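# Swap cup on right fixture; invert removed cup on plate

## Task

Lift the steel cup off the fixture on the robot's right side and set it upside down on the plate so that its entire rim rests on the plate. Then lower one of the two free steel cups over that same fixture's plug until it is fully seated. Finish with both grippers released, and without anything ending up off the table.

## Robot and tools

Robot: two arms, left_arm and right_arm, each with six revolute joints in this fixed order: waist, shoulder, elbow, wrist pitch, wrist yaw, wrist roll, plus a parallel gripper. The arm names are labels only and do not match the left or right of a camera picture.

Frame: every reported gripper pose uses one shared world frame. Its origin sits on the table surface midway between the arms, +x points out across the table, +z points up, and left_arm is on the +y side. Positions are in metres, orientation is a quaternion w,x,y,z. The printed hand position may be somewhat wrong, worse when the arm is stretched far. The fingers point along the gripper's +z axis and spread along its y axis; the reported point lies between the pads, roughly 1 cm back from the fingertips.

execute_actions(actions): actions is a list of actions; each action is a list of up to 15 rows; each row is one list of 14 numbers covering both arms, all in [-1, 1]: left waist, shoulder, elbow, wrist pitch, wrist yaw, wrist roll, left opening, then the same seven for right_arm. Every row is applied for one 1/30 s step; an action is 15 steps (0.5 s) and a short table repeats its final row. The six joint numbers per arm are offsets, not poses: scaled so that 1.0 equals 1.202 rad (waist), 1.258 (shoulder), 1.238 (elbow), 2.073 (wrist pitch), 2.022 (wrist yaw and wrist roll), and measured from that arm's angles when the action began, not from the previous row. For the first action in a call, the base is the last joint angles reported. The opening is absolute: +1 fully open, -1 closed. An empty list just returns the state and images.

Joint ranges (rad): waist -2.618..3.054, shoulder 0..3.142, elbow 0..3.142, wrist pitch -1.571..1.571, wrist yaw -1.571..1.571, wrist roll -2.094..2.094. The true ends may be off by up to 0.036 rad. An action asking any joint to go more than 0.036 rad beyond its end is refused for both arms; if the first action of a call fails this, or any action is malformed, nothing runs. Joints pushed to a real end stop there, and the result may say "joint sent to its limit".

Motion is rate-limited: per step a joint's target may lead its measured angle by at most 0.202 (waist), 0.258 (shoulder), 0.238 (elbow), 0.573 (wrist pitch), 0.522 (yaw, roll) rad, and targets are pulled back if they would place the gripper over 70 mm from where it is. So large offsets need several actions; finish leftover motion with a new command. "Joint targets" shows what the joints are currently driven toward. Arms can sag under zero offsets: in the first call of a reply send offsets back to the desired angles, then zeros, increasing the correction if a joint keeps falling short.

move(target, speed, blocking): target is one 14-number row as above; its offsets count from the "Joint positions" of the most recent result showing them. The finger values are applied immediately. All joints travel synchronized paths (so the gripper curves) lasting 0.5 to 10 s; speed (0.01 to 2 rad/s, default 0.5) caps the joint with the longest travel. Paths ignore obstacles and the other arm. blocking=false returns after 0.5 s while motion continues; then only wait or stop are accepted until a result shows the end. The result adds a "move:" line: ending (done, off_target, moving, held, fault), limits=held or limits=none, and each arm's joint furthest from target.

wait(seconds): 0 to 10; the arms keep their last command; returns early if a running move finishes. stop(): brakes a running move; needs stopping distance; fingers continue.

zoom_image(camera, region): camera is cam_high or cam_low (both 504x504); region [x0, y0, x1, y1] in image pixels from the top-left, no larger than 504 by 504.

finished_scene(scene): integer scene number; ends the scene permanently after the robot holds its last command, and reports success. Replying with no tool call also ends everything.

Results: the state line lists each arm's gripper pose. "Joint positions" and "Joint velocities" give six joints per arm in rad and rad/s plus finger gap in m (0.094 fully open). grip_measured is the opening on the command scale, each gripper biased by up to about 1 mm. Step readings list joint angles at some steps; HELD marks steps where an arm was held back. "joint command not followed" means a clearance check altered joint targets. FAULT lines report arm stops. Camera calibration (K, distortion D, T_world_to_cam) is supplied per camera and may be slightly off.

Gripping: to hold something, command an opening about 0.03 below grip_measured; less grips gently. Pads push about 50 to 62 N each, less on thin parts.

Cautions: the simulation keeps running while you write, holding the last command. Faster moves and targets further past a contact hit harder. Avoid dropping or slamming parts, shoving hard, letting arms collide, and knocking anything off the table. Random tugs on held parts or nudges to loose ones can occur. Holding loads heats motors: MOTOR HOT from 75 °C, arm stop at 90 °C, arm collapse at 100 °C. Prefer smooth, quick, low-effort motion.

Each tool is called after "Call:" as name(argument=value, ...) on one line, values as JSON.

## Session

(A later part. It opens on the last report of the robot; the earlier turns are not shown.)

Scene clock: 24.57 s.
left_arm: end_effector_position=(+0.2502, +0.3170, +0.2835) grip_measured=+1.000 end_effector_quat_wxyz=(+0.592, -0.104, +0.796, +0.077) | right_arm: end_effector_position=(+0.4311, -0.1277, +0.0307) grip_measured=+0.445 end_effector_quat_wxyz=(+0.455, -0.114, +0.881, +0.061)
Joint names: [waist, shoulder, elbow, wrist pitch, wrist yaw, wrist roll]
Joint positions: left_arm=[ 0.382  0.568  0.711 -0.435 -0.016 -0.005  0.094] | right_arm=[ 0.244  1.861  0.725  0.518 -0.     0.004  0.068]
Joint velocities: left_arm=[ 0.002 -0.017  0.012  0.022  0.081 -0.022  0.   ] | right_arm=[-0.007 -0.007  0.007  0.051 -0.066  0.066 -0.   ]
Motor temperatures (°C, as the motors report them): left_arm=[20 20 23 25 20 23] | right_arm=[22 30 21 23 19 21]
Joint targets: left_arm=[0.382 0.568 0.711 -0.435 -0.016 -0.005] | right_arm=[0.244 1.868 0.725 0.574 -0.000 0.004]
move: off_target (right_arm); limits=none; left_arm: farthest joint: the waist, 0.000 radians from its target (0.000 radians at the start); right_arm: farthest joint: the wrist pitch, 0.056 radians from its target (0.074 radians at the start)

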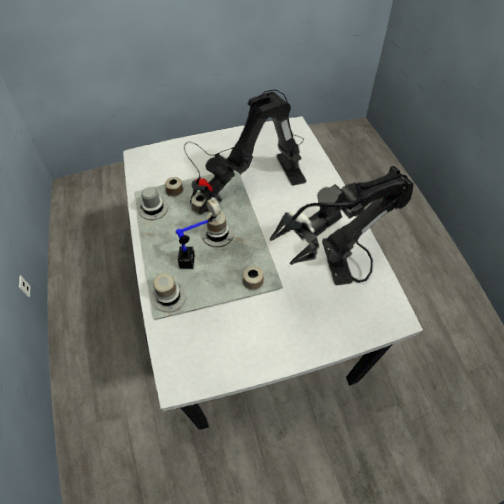

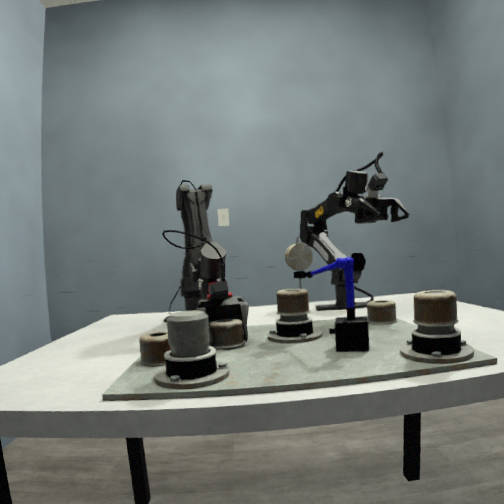

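Call:
move(target=[0,0,0,0,0,0,1, 0,0,0,-0.012,0,0,0.39], speed=0.05)

Call:
move(target=[0,0,0,0,0,0,1, 0,0,0,0,0,0,0.8])

Call:
zoom_image(camera="cam_high", region=[130, 150, 250, 270])

Scene clock: 25.47 s.
left_arm: end_effector_position=(+0.2502, +0.3170, +0.2835) grip_measured=+1.000 end_effector_quat_wxyz=(+0.592, -0.104, +0.796, +0.077) | right_arm: end_effector_position=(+0.4305, -0.1279, +0.0298) grip_measured=+0.445 end_effector_quat_wxyz=(+0.453, -0.114, +0.882, +0.061)
Joint names: [waist, shoulder, elbow, wrist pitch, wrist yaw, wrist roll]
Joint positions: left_arm=[ 0.382  0.568  0.711 -0.435 -0.016 -0.005  0.094] | right_arm=[ 0.244  1.861  0.725  0.513 -0.     0.004  0.068]
Joint velocities: left_arm=[-0.012 -0.007  0.022  0.022  0.022 -0.11   0.   ] | right_arm=[-0.007 -0.022  0.032  0.007 -0.066 -0.066 -0.001]
Motor temperatures (°C, as the motors report them): left_arm=[20 20 23 26 20 23] | right_arm=[22 29 21 23 19 21]
Joint targets: left_arm=[0.382 0.568 0.711 -0.435 -0.016 -0.005] | right_arm=[0.244 1.861 0.725 0.493 -0.000 0.004]
move: done; limits=none; left_arm: farthest joint: the waist, 0.000 radians from its target (0.000 radians at the start); right_arm: farthest joint: the wrist pitch, 0.020 radians from its target (0.025 radians at the start)

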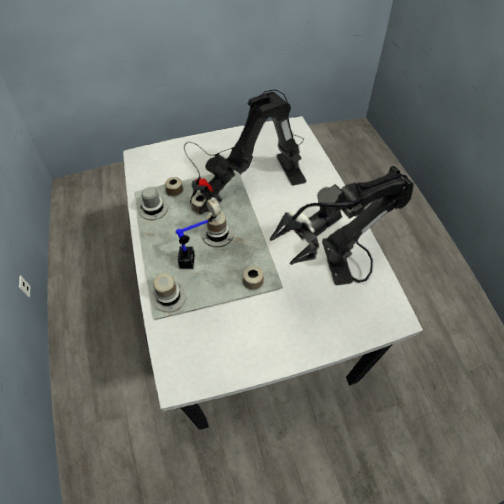

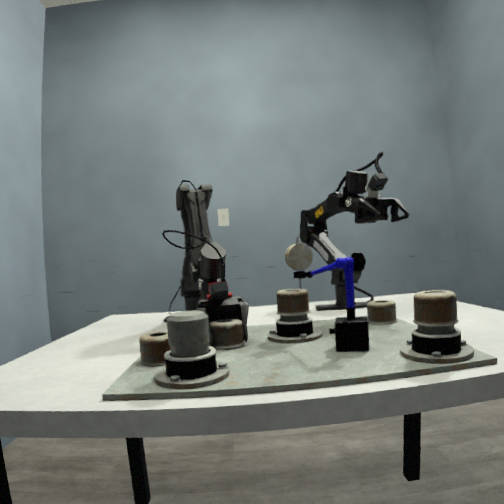

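Scene clock: 25.97 s.
left_arm: end_effector_position=(+0.2502, +0.3170, +0.2835) grip_measured=+1.000 end_effector_quat_wxyz=(+0.592, -0.104, +0.796, +0.077) | right_arm: end_effector_position=(+0.4305, -0.1279, +0.0298) grip_measured=+0.798 end_effector_quat_wxyz=(+0.453, -0.114, +0.882, +0.061)
Joint names: [waist, shoulder, elbow, wrist pitch, wrist yaw, wrist roll]
Joint positions: left_arm=[ 0.382  0.568  0.711 -0.435 -0.016 -0.005  0.094] | right_arm=[ 0.244  1.861  0.725  0.513 -0.     0.004  0.084]
Joint velocities: left_arm=[ 0.002 -0.012 -0.022  0.037  0.022 -0.007  0.   ] | right_arm=[-0.007 -0.002 -0.012 -0.037 -0.066  0.007 -0.   ]
Motor temperatures (°C, as the motors report them): left_arm=[20 20 23 26 20 23] | right_arm=[22 29 21 23 19 21]
Joint targets: left_arm=[0.382 0.568 0.711 -0.435 -0.016 -0.005] | right_arm=[0.244 1.861 0.725 0.513 -0.000 0.004]
move: done; limits=none; left_arm: farthest joint: the waist, 0.000 radians from its target (0.000 radians at the start); right_arm: farthest joint: the waist, 0.000 radians from its target (0.000 radians at the start)

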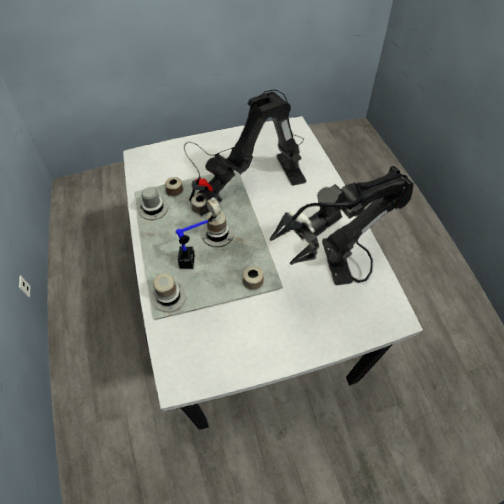

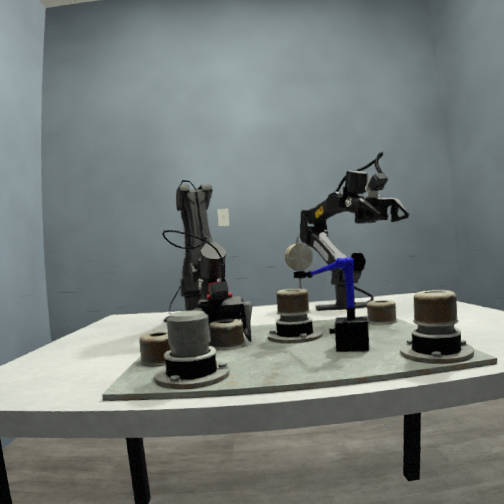

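Region (130, 150, 250, 270) of cam_high's 504x504 image, scaled by 4.200, with more detail than that image has.

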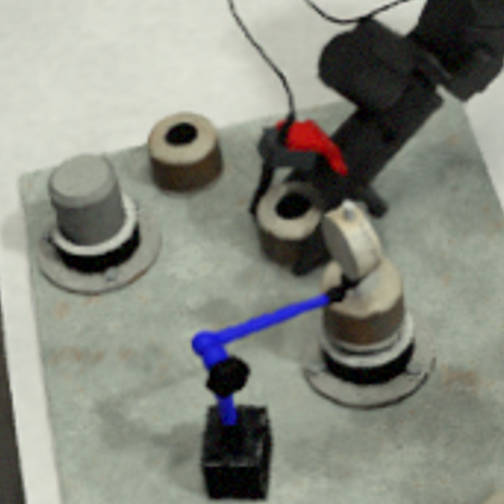

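Call:
move(target=[0,0,0,0,0,0,1, 0,-0.22,0.02,-0.1,0,0,1], speed=0.6)

Call:
move(target=[0,0,0,0,0,0,1, -0.232,0.25,0.35,-0.06,0,0,1], speed=0.6)

Call:
zoom_image(camera="cam_low", region=[110, 250, 260, 400])

Scene clock: 27.77 s.
left_arm: end_effector_position=(+0.2502, +0.3170, +0.2835) grip_measured=+1.000 end_effector_quat_wxyz=(+0.592, -0.104, +0.796, +0.077) | right_arm: end_effector_position=(+0.4183, -0.1312, +0.1016) grip_measured=+1.000 end_effector_quat_wxyz=(+0.482, -0.112, +0.866, +0.065)
Joint names: [waist, shoulder, elbow, wrist pitch, wrist yaw, wrist roll]
Joint positions: left_arm=[ 0.382  0.568  0.711 -0.435 -0.016 -0.005  0.094] | right_arm=[ 0.244  1.603  0.725  0.323 -0.     0.004  0.094]
Joint velocities: left_arm=[-0.002 -0.002 -0.022 -0.051  0.022 -0.037  0.   ] | right_arm=[-0.012  0.007 -0.007  0.037 -0.022 -0.022  0.   ]
Motor temperatures (°C, as the motors report them): left_arm=[20 20 23 26 20 23] | right_arm=[22 29 21 23 19 21]
Joint targets: left_arm=[0.382 0.568 0.711 -0.435 -0.016 -0.005] | right_arm=[0.244 1.584 0.750 0.305 -0.000 0.004]
move: off_target (right_arm); limits=none; left_arm: farthest joint: the waist, 0.000 radians from its target (0.000 radians at the start); right_arm: farthest joint: the elbow, 0.024 radians from its target (0.024 radians at the start)

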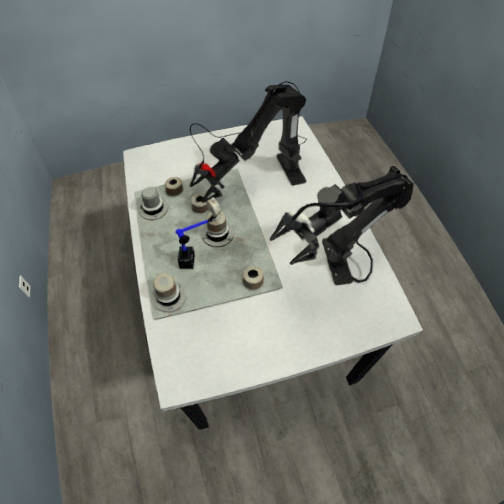

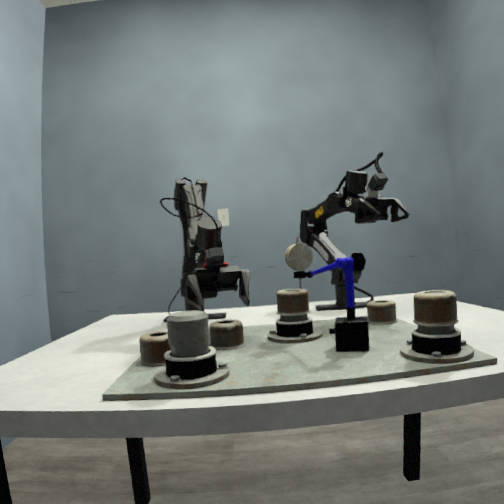

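Scene clock: 29.17 s.
left_arm: end_effector_position=(+0.2502, +0.3170, +0.2835) grip_measured=+1.000 end_effector_quat_wxyz=(+0.592, -0.104, +0.796, +0.077) | right_arm: end_effector_position=(+0.5255, -0.2555, +0.1080) grip_measured=+1.000 end_effector_quat_wxyz=(+0.485, +0.010, +0.874, -0.003)
Joint names: [waist, shoulder, elbow, wrist pitch, wrist yaw, wrist roll]
Joint positions: left_arm=[ 0.382  0.568  0.711 -0.435 -0.016 -0.005  0.094] | right_arm=[-0.036  1.905  1.13   0.217 -0.001  0.004  0.094]
Joint velocities: left_arm=[ 0.007 -0.007 -0.012 -0.037 -0.051 -0.037  0.   ] | right_arm=[-0.002  0.002 -0.007  0.051 -0.022 -0.022  0.   ]
Motor temperatures (°C, as the motors report them): left_arm=[20 20 23 26 20 23] | right_arm=[22 29 21 23 19 21]
Joint targets: left_arm=[0.382 0.568 0.711 -0.435 -0.016 -0.005] | right_arm=[-0.035 1.917 1.159 0.199 -0.000 0.004]
move: off_target (right_arm); limits=none; left_arm: farthest joint: the waist, 0.000 radians from its target (0.000 radians at the start); right_arm: farthest joint: the elbow, 0.028 radians from its target (0.433 radians at the start)

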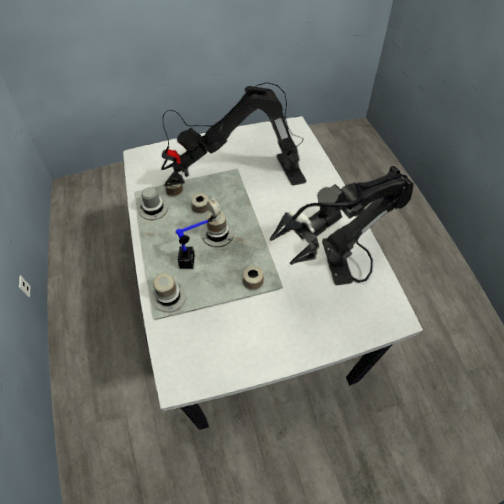

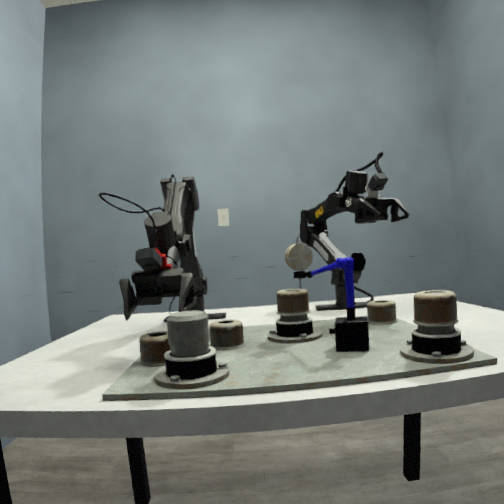

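Region (110, 250, 260, 400) of cam_low's 504x504 image, scaled by 3.360, with more detail than that image has.

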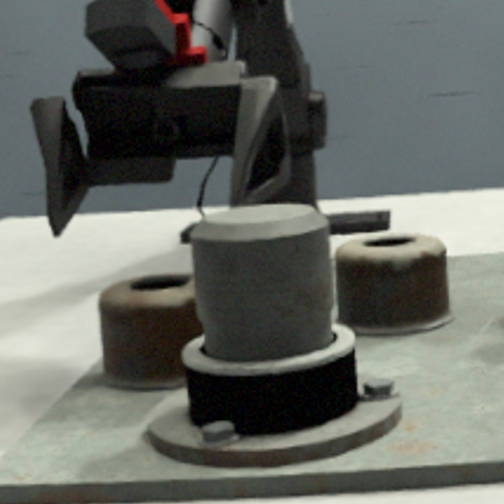

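Call:
move(target=[0,0,0,0,0,0,1, 0.015,0.133,-0.062,0.095,0,0,1], speed=0.3)

Call:
zoom_image(camera="cam_low", region=[110, 250, 260, 400])

Call:
zoom_image(camera="cam_high", region=[130, 140, 230, 240])

Scene clock: 30.77 s.
left_arm: end_effector_position=(+0.2502, +0.3170, +0.2835) grip_measured=+1.000 end_effector_quat_wxyz=(+0.592, -0.104, +0.796, +0.077) | right_arm: end_effector_position=(+0.5240, -0.2502, +0.0371) grip_measured=+1.000 end_effector_quat_wxyz=(+0.466, +0.006, +0.885, -0.001)
Joint names: [waist, shoulder, elbow, wrist pitch, wrist yaw, wrist roll]
Joint positions: left_arm=[ 0.382  0.568  0.711 -0.435 -0.016 -0.005  0.094] | right_arm=[-0.026  2.064  1.065  0.398 -0.001  0.004  0.094]
Joint velocities: left_arm=[ 0.007  0.002 -0.007 -0.007 -0.007  0.007  0.   ] | right_arm=[ 0.002 -0.007  0.022  0.007  0.037 -0.022  0.   ]
Motor temperatures (°C, as the motors report them): left_arm=[20 20 23 26 20 23] | right_arm=[22 29 21 23 19 21]
Joint targets: left_arm=[0.382 0.568 0.711 -0.435 -0.016 -0.005] | right_arm=[-0.018 2.072 1.054 0.414 -0.001 0.004]
move: done; limits=none; left_arm: farthest joint: the waist, 0.000 radians from its target (0.000 radians at the start); right_arm: farthest joint: the wrist pitch, 0.016 radians from its target (0.197 radians at the start)

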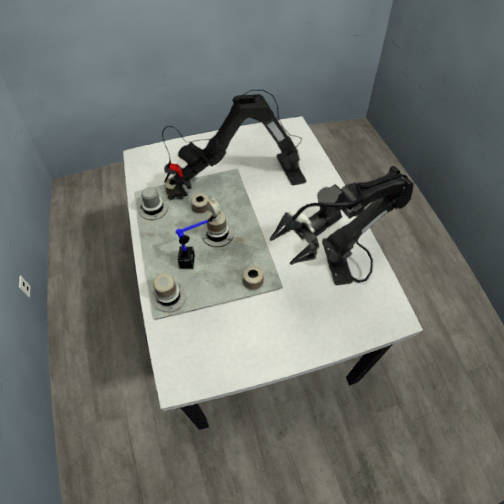

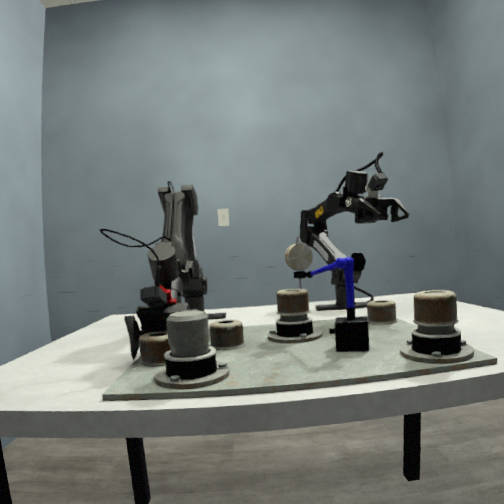

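Region (110, 250, 260, 400) of cam_low's 504x504 image, scaled by 3.360, with more detail than that image has.

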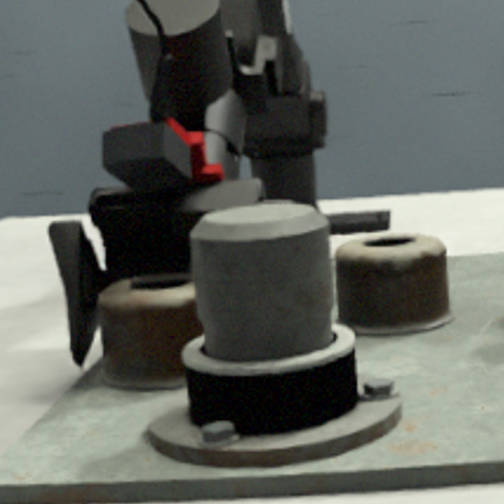

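Region (130, 140, 230, 240) of cam_high's 504x504 image, scaled by 5.040, with more detail than that image has.

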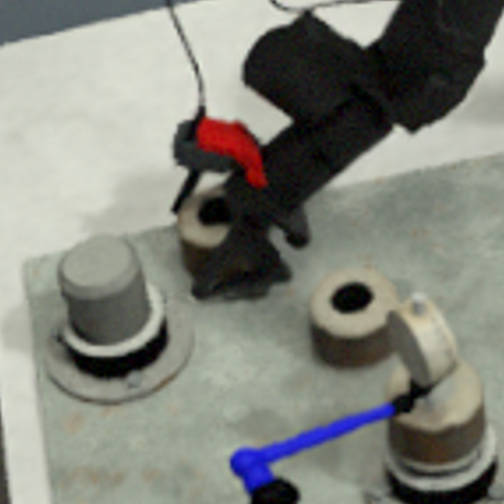

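Call:
move(target=[0,0,0,0,0,0,1, 0,-0.03,-0.04,0.02,0,0,0.7], speed=0.15)

Call:
move(target=[0,0,0,0,0,0,1, 0,0,0,0,0,0,0.39])

Call:
zoom_image(camera="cam_high", region=[130, 140, 230, 240])

Scene clock: 31.90 s.
left_arm: end_effector_position=(+0.2502, +0.3170, +0.2835) grip_measured=+1.000 end_effector_quat_wxyz=(+0.592, -0.104, +0.796, +0.077) | right_arm: end_effector_position=(+0.5169, -0.2508, +0.0331) grip_measured=+0.702 end_effector_quat_wxyz=(+0.465, +0.006, +0.885, -0.002)
Joint names: [waist, shoulder, elbow, wrist pitch, wrist yaw, wrist roll]
Joint positions: left_arm=[ 0.382  0.568  0.711 -0.435 -0.016 -0.005  0.094] | right_arm=[-0.026  2.054  1.03   0.42   0.002  0.004  0.08 ]
Joint velocities: left_arm=[-0.007 -0.007 -0.002  0.051 -0.081 -0.037  0.   ] | right_arm=[ 0.007 -0.002 -0.007  0.037 -0.051  0.095  0.   ]
Motor temperatures (°C, as the motors report them): left_arm=[20 20 23 26 20 23] | right_arm=[22 29 21 23 19 21]
Joint targets: left_arm=[0.382 0.568 0.711 -0.435 -0.016 -0.005] | right_arm=[-0.026 2.026 1.015 0.439 -0.001 0.004]
move: off_target (right_arm); limits=none; left_arm: farthest joint: the waist, 0.000 radians from its target (0.000 radians at the start); right_arm: farthest joint: the shoulder, 0.028 radians from its target (0.037 radians at the start)

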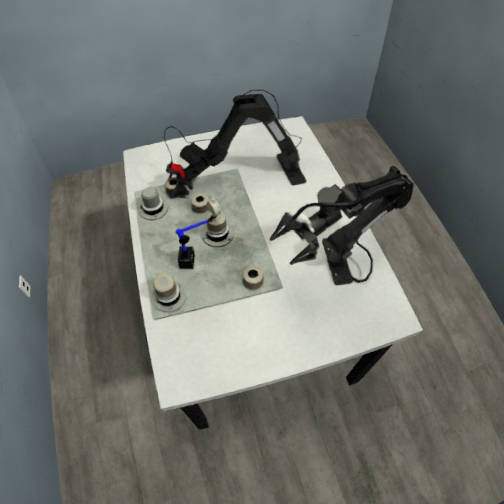

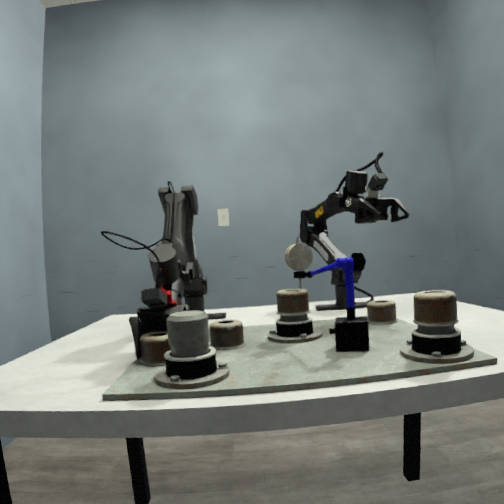

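Scene clock: 32.40 s.
left_arm: end_effector_position=(+0.2502, +0.3170, +0.2835) grip_measured=+1.000 end_effector_quat_wxyz=(+0.592, -0.104, +0.796, +0.077) | right_arm: end_effector_position=(+0.5169, -0.2514, +0.0330) grip_measured=+0.444 end_effector_quat_wxyz=(+0.465, +0.007, +0.886, -0.003)
Joint names: [waist, shoulder, elbow, wrist pitch, wrist yaw, wrist roll]
Joint positions: left_arm=[ 0.382  0.568  0.711 -0.435 -0.016 -0.005  0.094] | right_arm=[-0.027  2.054  1.03   0.419  0.004  0.004  0.068]
Joint velocities: left_arm=[-0.002 -0.017  0.002  0.051  0.066 -0.007  0.   ] | right_arm=[-0.007  0.002  0.017 -0.022  0.007 -0.051 -0.   ]
Motor temperatures (°C, as the motors report them): left_arm=[20 20 23 26 20 23] | right_arm=[22 29 21 24 19 21]
Joint targets: left_arm=[0.382 0.568 0.711 -0.435 -0.016 -0.005] | right_arm=[-0.026 2.054 1.030 0.420 0.002 0.004]
move: done; limits=none; left_arm: farthest joint: the waist, 0.000 radians from its target (0.000 radians at the start); right_arm: farthest joint: the wrist yaw, 0.002 radians from its target (0.000 radians at the start)

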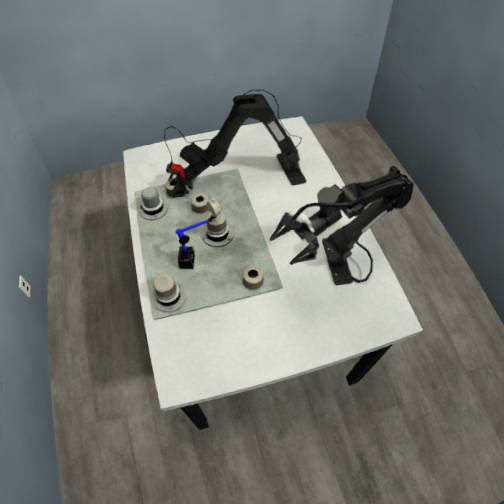

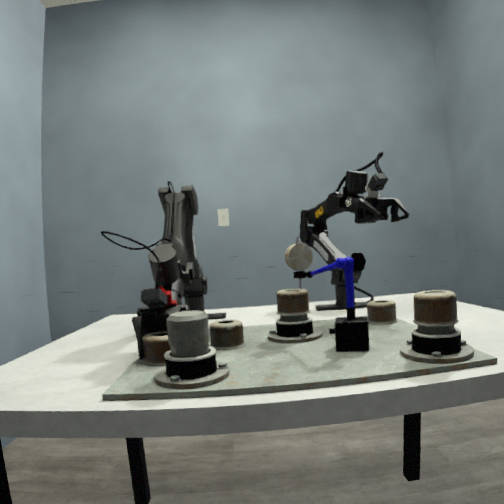

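Region (130, 140, 230, 240) of cam_high's 504x504 image, scaled by 5.040, with more detail than that image has.

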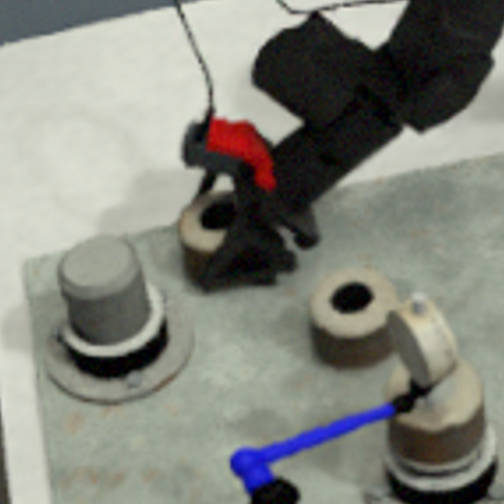

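Call:
move(target=[0,0,0,0,0,0,1, 0,-0.228,0.22,-0.215,0,0,0.39], speed=0.5)

Call:
move(target=[0,0,0,0,0,0,1, 0.098,0.3,0.44,-0.05,0,0,0.39], speed=0.5)

Call:
zoom_image(camera="cam_low", region=[110, 230, 260, 380])

Call:
zoom_image(camera="cam_high", region=[120, 150, 200, 230])

Scene clock: 34.50 s.
left_arm: end_effector_position=(+0.2502, +0.3170, +0.2835) grip_measured=+1.000 end_effector_quat_wxyz=(+0.592, -0.104, +0.796, +0.077) | right_arm: end_effector_position=(+0.5202, -0.2514, +0.1699) grip_measured=+0.444 end_effector_quat_wxyz=(+0.477, +0.007, +0.879, -0.003)
Joint names: [waist, shoulder, elbow, wrist pitch, wrist yaw, wrist roll]
Joint positions: left_arm=[ 0.382  0.568  0.711 -0.435 -0.016 -0.005  0.094] | right_arm=[-0.027  1.795  1.271 -0.052  0.004  0.005  0.068]
Joint velocities: left_arm=[-0.007  0.017  0.007 -0.022 -0.022 -0.007  0.   ] | right_arm=[-0.012 -0.002 -0.012 -0.081 -0.022 -0.007  0.   ]
Motor temperatures (°C, as the motors report them): left_arm=[20 20 23 27 20 23] | right_arm=[22 29 22 24 19 21]
Joint targets: left_arm=[0.382 0.568 0.711 -0.435 -0.016 -0.005] | right_arm=[-0.027 1.767 1.303 -0.026 0.004 0.005]
move: off_target (right_arm); limits=none; left_arm: farthest joint: the waist, 0.000 radians from its target (0.000 radians at the start); right_arm: farthest joint: the elbow, 0.031 radians from its target (0.272 radians at the start)

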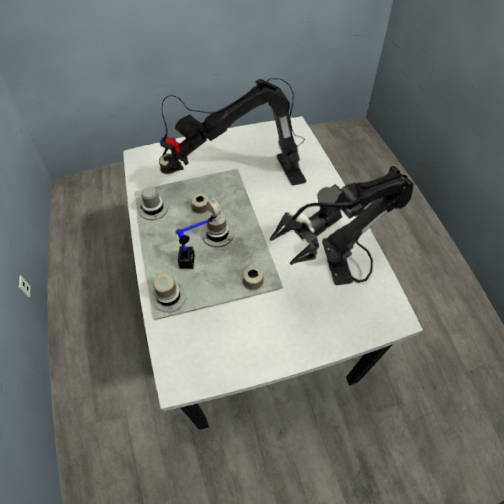

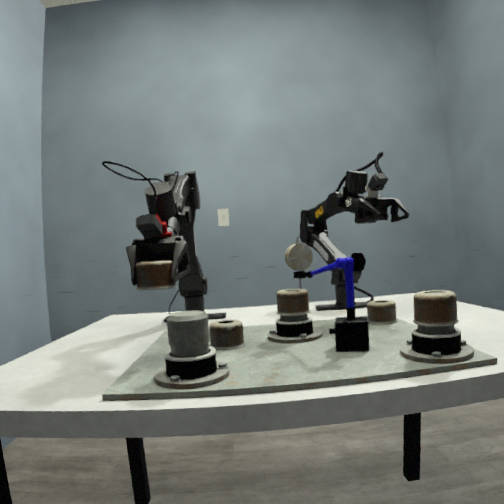

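Scene clock: 36.17 s.
left_arm: end_effector_position=(+0.2502, +0.3170, +0.2835) grip_measured=+1.000 end_effector_quat_wxyz=(+0.592, -0.104, +0.796, +0.077) | right_arm: end_effector_position=(+0.6138, -0.1813, +0.1569) grip_measured=+0.444 end_effector_quat_wxyz=(+0.472, -0.043, +0.880, +0.024)
Joint names: [waist, shoulder, elbow, wrist pitch, wrist yaw, wrist roll]
Joint positions: left_arm=[ 0.382  0.568  0.711 -0.435 -0.016 -0.005  0.094] | right_arm=[ 0.087  2.176  1.772 -0.182  0.004  0.005  0.068]
Joint velocities: left_arm=[-0.027  0.007 -0.002 -0.007 -0.037 -0.022  0.   ] | right_arm=[-0.002 -0.002 -0.027 -0.081 -0.007 -0.051 -0.   ]
Motor temperatures (°C, as the motors report them): left_arm=[20 20 23 27 20 23] | right_arm=[22 29 22 24 19 21]
Joint targets: left_arm=[0.382 0.568 0.711 -0.435 -0.016 -0.005] | right_arm=[0.091 2.172 1.815 -0.156 0.004 0.005]
move: off_target (right_arm); limits=none; left_arm: farthest joint: the waist, 0.000 radians from its target (0.000 radians at the start); right_arm: farthest joint: the elbow, 0.044 radians from its target (0.545 radians at the start)

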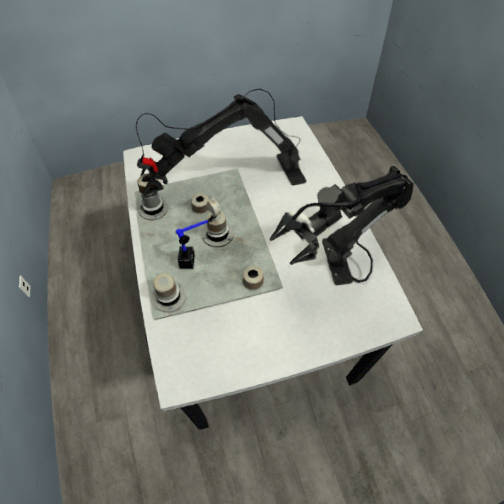

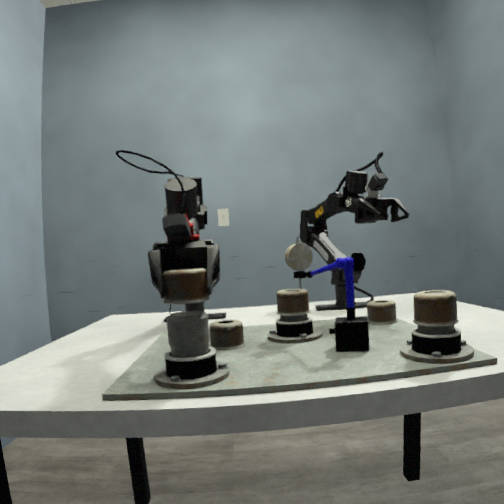

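Region (110, 230, 260, 380) of cam_low's 504x504 image, scaled by 3.360, with more detail than that image has.

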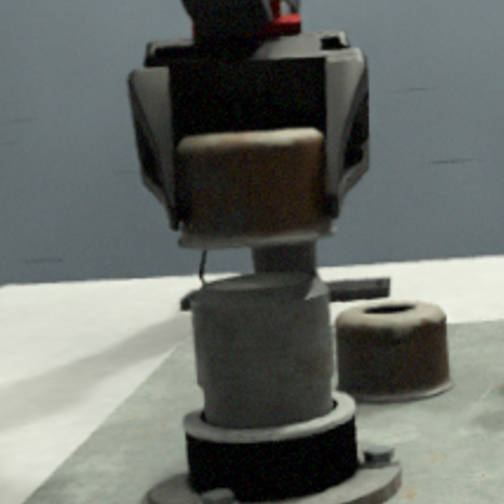

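Region (120, 150, 200, 230) of cam_high's 504x504 image, scaled by 6.300, with more detail than that image has.

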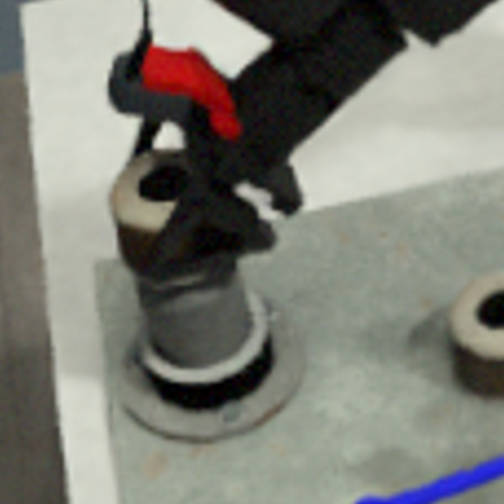

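Call:
move(target=[0,0,0,0,0,0,1, -0.003,0.03,-0.04,0.062,0,0,0.39], speed=0.12)

Call:
zoom_image(camera="cam_low", region=[110, 250, 260, 400])

Call:
zoom_image(camera="cam_high", region=[120, 150, 200, 230])

Scene clock: 37.77 s.
left_arm: end_effector_position=(+0.2502, +0.3170, +0.2835) grip_measured=+1.000 end_effector_quat_wxyz=(+0.592, -0.104, +0.796, +0.077) | right_arm: end_effector_position=(+0.6155, -0.1811, +0.1269) grip_measured=+0.444 end_effector_quat_wxyz=(+0.465, -0.043, +0.884, +0.023)
Joint names: [waist, shoulder, elbow, wrist pitch, wrist yaw, wrist roll]
Joint positions: left_arm=[ 0.382  0.568  0.711 -0.435 -0.016 -0.005  0.094] | right_arm=[ 0.087  2.215  1.726 -0.112  0.004  0.005  0.068]
Joint velocities: left_arm=[-0.017  0.007 -0.032  0.081 -0.066  0.022  0.   ] | right_arm=[-0.007 -0.017  0.002 -0.051 -0.022 -0.11   0.   ]
Motor temperatures (°C, as the motors report them): left_arm=[20 20 23 27 20 23] | right_arm=[22 30 22 24 19 21]
Joint targets: left_arm=[0.382 0.568 0.711 -0.435 -0.016 -0.005] | right_arm=[0.083 2.214 1.722 -0.053 0.004 0.005]
move: off_target (right_arm); limits=none; left_arm: farthest joint: the waist, 0.000 radians from its target (0.000 radians at the start); right_arm: farthest joint: the wrist pitch, 0.059 radians from its target (0.128 radians at the start)

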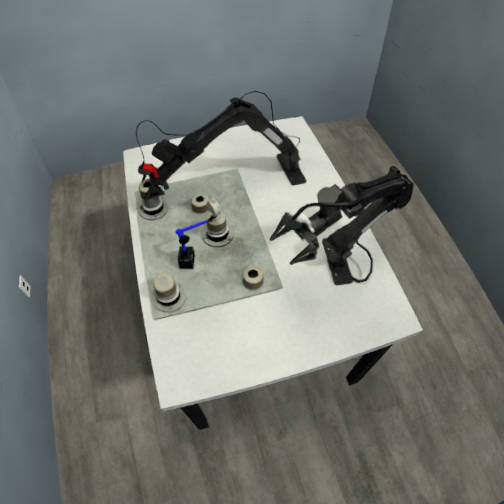

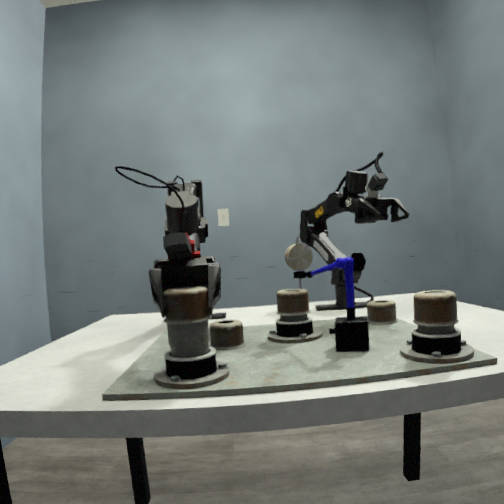

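Region (110, 250, 260, 400) of cam_low's 504x504 image, scaled by 3.360, with more detail than that image has.

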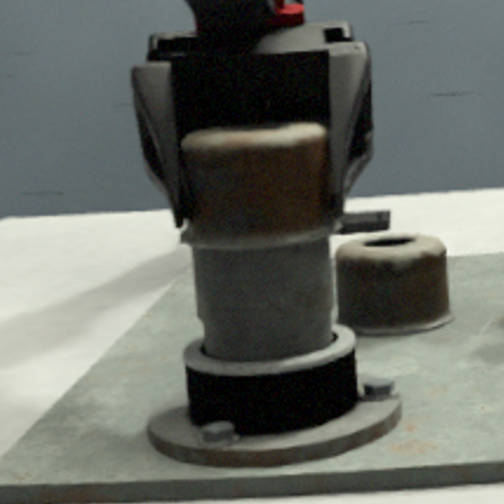

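Region (120, 150, 200, 230) of cam_high's 504x504 image, scaled by 6.300, with more detail than that image has.

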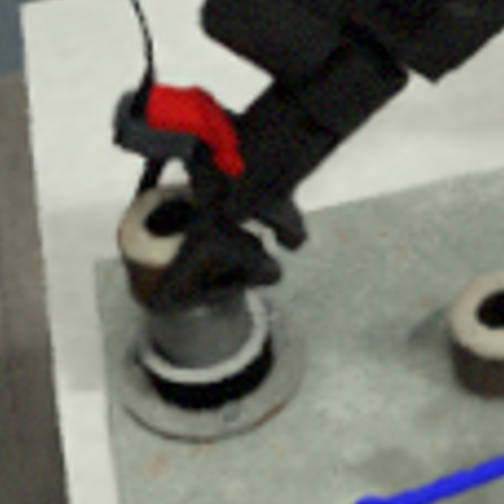

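Call:
execute_actions(actions=[[[0,0,0,0,0,0,1,0,0.002,-0.006,0.03,0,0,0.39],[0,0,0,0,0,0,1,0,0.004,-0.009,0.033,0,0,0.39],[0,0,0,0,0,0,1,0,0.006,-0.012,0.036,0,0,0.39],[0,0,0,0,0,0,1,0,0.008,-0.016,0.039,0,0,0.39],[0,0,0,0,0,0,1,0,0.009,-0.019,0.042,0,0,0.39],[0,0,0,0,0,0,1,0,0.011,-0.022,0.045,0,0,0.39],[0,0,0,0,0,0,1,0,0.012,-0.026,0.048,0,0,0.39],[0,0,0,0,0,0,1,0,0.014,-0.029,0.051,0,0,0.39],[0,0,0,0,0,0,1,0,0.015,-0.032,0.054,0,0,0.39],[0,0,0,0,0,0,1,0,0.017,-0.036,0.057,0,0,0.39],[0,0,0,0,0,0,1,0,0.018,-0.04,0.06,0,0,0.39]]])

Call:
wait(seconds=0.4)

Scene clock: 38.67 s.
left_arm: end_effector_position=(+0.2502, +0.3170, +0.2835) grip_measured=+1.000 end_effector_quat_wxyz=(+0.592, -0.104, +0.796, +0.077) | right_arm: end_effector_position=(+0.6157, -0.1817, +0.1054) grip_measured=+0.444 end_effector_quat_wxyz=(+0.464, -0.042, +0.884, +0.022)
Joint names: [waist, shoulder, elbow, wrist pitch, wrist yaw, wrist roll]
Joint positions: left_arm=[ 0.382  0.568  0.711 -0.435 -0.016 -0.005  0.094] | right_arm=[ 0.087  2.24   1.681 -0.045  0.008  0.005  0.068]
Joint velocities: left_arm=[ 0.002 -0.027  0.007 -0.081 -0.037  0.007  0.   ] | right_arm=[ 0.007  0.066 -0.037  0.095 -0.051  0.051  0.   ]
Motor temperatures (°C, as the motors report them): left_arm=[20 20 24 27 20 23] | right_arm=[22 30 22 24 19 21]
Joint targets: left_arm=[0.382 0.568 0.711 -0.435 -0.016 -0.005] | right_arm=[0.087 2.237 1.676 0.012 0.005 0.005]
Step readings (joint positions):
0: left_arm=[0.382 0.568 0.711 -0.435 -0.016 -0.005] | right_arm=[0.087 2.215 1.726 -0.112 0.004 0.005]
1: left_arm=[0.382 0.568 0.711 -0.435 -0.016 -0.005] | right_arm=[0.087 2.215 1.726 -0.112 0.004 0.005]
2: left_arm=[0.382 0.568 0.711 -0.435 -0.016 -0.005] | right_arm=[0.087 2.215 1.726 -0.111 0.004 0.005]
4: left_arm=[0.382 0.568 0.711 -0.435 -0.016 -0.005] | right_arm=[0.087 2.215 1.720 -0.102 0.005 0.005]
8: left_arm=[0.382 0.568 0.711 -0.435 -0.016 -0.005] | right_arm=[0.087 2.216 1.704 -0.081 0.008 0.005]
15: Joint positions above

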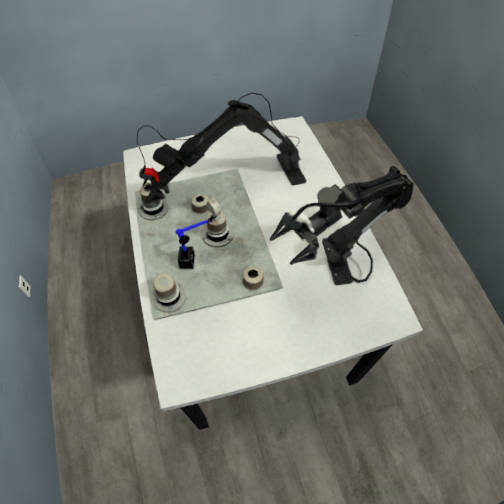

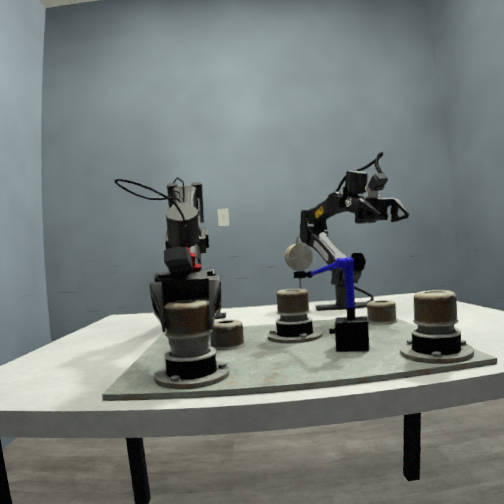

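Scene clock: 39.07 s.
left_arm: end_effector_position=(+0.2502, +0.3170, +0.2835) grip_measured=+1.000 end_effector_quat_wxyz=(+0.592, -0.104, +0.796, +0.077) | right_arm: end_effector_position=(+0.6157, -0.1817, +0.1039) grip_measured=+0.444 end_effector_quat_wxyz=(+0.464, -0.042, +0.885, +0.022)
Joint names: [waist, shoulder, elbow, wrist pitch, wrist yaw, wrist roll]
Joint positions: left_arm=[ 0.382  0.568  0.711 -0.435 -0.016 -0.005  0.094] | right_arm=[ 0.087  2.243  1.679 -0.041  0.008  0.005  0.068]
Joint velocities: left_arm=[ 0.007  0.002 -0.012 -0.051 -0.037 -0.022  0.   ] | right_arm=[-0.007 -0.002  0.002  0.037  0.007 -0.007 -0.   ]
Motor temperatures (°C, as the motors report them): left_arm=[20 20 24 27 20 23] | right_arm=[22 30 22 24 19 21]
Joint targets: left_arm=[0.382 0.568 0.711 -0.435 -0.016 -0.005] | right_arm=[0.087 2.237 1.676 0.012 0.005 0.005]
wait: 0.40 s; at rest by 0.20 s

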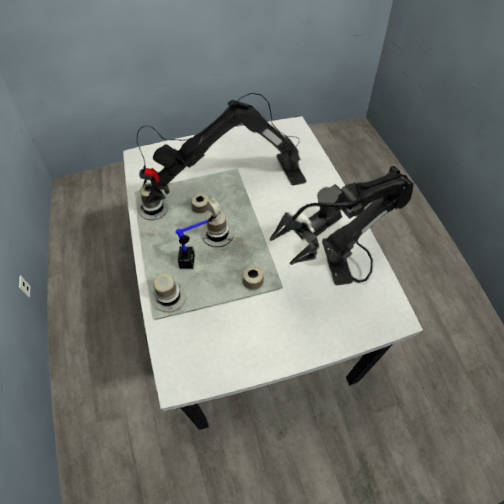

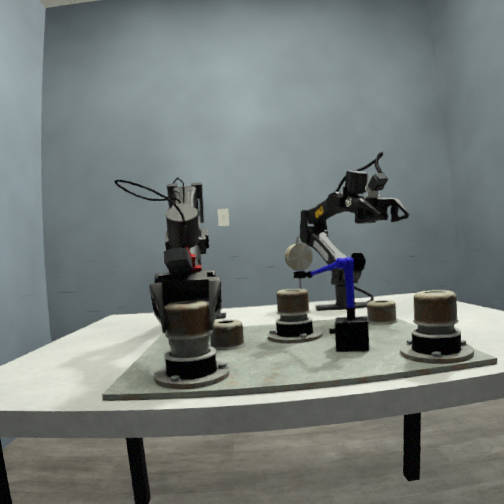

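Same again, slightly less (seat at about 0.088).

Call:
execute_actions(actions=[[[0,0,0,0,0,0,1,0,0.002,-0.006,0.028,0,0,0.39],[0,0,0,0,0,0,1,0,0.004,-0.009,0.03,0,0,0.39],[0,0,0,0,0,0,1,0,0.006,-0.012,0.032,0,0,0.39],[0,0,0,0,0,0,1,0,0.008,-0.015,0.034,0,0,0.39],[0,0,0,0,0,0,1,0,0.009,-0.018,0.036,0,0,0.39],[0,0,0,0,0,0,1,0,0.011,-0.02,0.038,0,0,0.39],[0,0,0,0,0,0,1,0,0.012,-0.023,0.04,0,0,0.39],[0,0,0,0,0,0,1,0,0.014,-0.025,0.042,0,0,0.39],[0,0,0,0,0,0,1,0,0.015,-0.028,0.044,0,0,0.39],[0,0,0,0,0,0,1,0,0.017,-0.03,0.046,0,0,0.39],[0,0,0,0,0,0,1,0,0.018,-0.033,0.047,0,0,0.39],[0,0,0,0,0,0,1,0,0.02,-0.035,0.047,0,0,0.39]]])

Call:
wait(seconds=0.4)

Call:
zoom_image(camera="cam_low", region=[110, 250, 260, 400])

Scene clock: 39.87 s.
left_arm: end_effector_position=(+0.2502, +0.3170, +0.2835) grip_measured=+1.000 end_effector_quat_wxyz=(+0.592, -0.104, +0.796, +0.077) | right_arm: end_effector_position=(+0.6160, -0.1817, +0.0890) grip_measured=+0.444 end_effector_quat_wxyz=(+0.466, -0.042, +0.883, +0.022)
Joint names: [waist, shoulder, elbow, wrist pitch, wrist yaw, wrist roll]
Joint positions: left_arm=[ 0.382  0.568  0.711 -0.435 -0.016 -0.005  0.094] | right_arm=[0.087 2.263 1.647 0.017 0.008 0.006 0.068]
Joint velocities: left_arm=[ 0.002 -0.002  0.007 -0.037  0.022  0.022  0.   ] | right_arm=[ 0.012 -0.007 -0.002 -0.007  0.022  0.022  0.001]
Motor temperatures (°C, as the motors report them): left_arm=[20 20 24 27 20 23] | right_arm=[22 30 22 25 19 21]
Joint targets: left_arm=[0.382 0.568 0.711 -0.435 -0.016 -0.005] | right_arm=[0.087 2.268 1.636 0.056 0.008 0.005]
Step readings (joint positions):
0: left_arm=[0.382 0.568 0.711 -0.435 -0.016 -0.005] | right_arm=[0.087 2.243 1.679 -0.041 0.008 0.005]
1: left_arm=[0.382 0.568 0.711 -0.435 -0.016 -0.005] | right_arm=[0.087 2.243 1.679 -0.041 0.008 0.005]
2: left_arm=[0.382 0.568 0.711 -0.435 -0.016 -0.005] | right_arm=[0.087 2.243 1.679 -0.041 0.008 0.005]
4: left_arm=[0.382 0.568 0.711 -0.435 -0.016 -0.005] | right_arm=[0.087 2.243 1.675 -0.034 0.008 0.005]
8: left_arm=[0.382 0.568 0.711 -0.435 -0.016 -0.005] | right_arm=[0.087 2.249 1.663 -0.014 0.008 0.005]
15: Joint positions above

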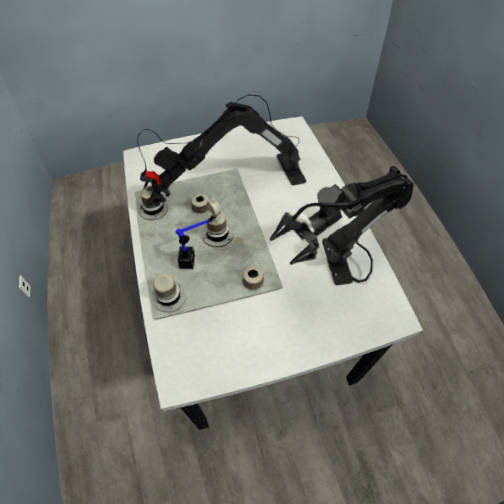

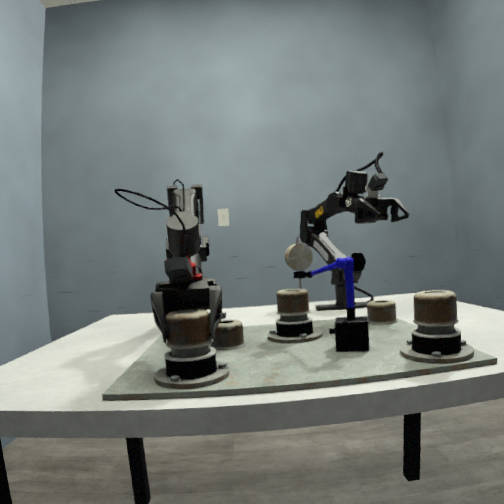

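Scene clock: 40.27 s.
left_arm: end_effector_position=(+0.2502, +0.3170, +0.2835) grip_measured=+1.000 end_effector_quat_wxyz=(+0.592, -0.104, +0.796, +0.077) | right_arm: end_effector_position=(+0.6160, -0.1817, +0.0890) grip_measured=+0.444 end_effector_quat_wxyz=(+0.466, -0.042, +0.883, +0.022)
Joint names: [waist, shoulder, elbow, wrist pitch, wrist yaw, wrist roll]
Joint positions: left_arm=[ 0.382  0.568  0.711 -0.435 -0.016 -0.005  0.094] | right_arm=[0.087 2.263 1.646 0.017 0.008 0.006 0.068]
Joint velocities: left_arm=[-0.002  0.007 -0.017 -0.037 -0.081 -0.066  0.   ] | right_arm=[-0.012  0.012 -0.002 -0.007  0.037 -0.037  0.001]
Motor temperatures (°C, as the motors report them): left_arm=[20 20 24 27 20 23] | right_arm=[22 30 22 25 19 21]
Joint targets: left_arm=[0.382 0.568 0.711 -0.435 -0.016 -0.005] | right_arm=[0.087 2.268 1.636 0.056 0.008 0.005]
wait: 0.40 s; at rest by 0.17 s

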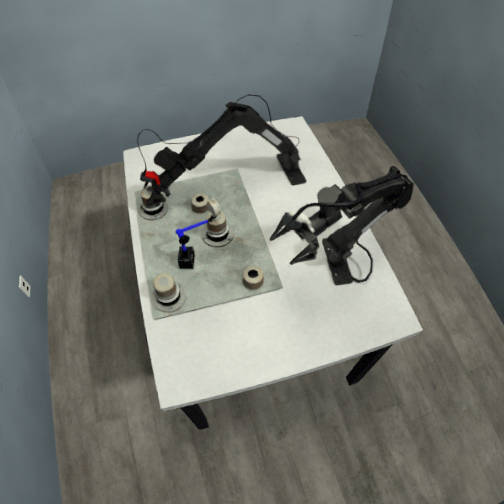

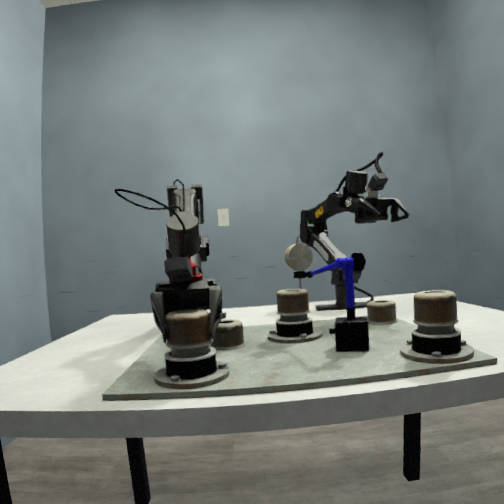

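Region (110, 250, 260, 400) of cam_low's 504x504 image, scaled by 3.360, with more detail than that image has.

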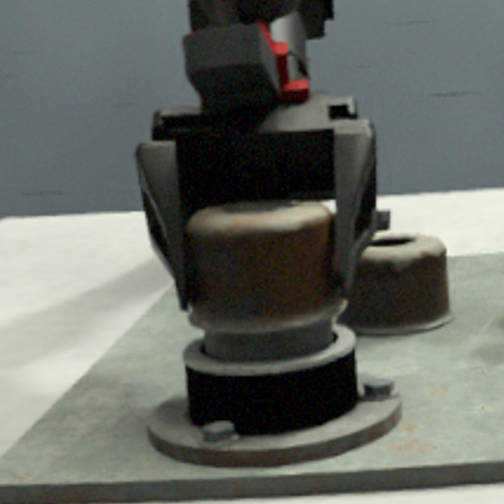

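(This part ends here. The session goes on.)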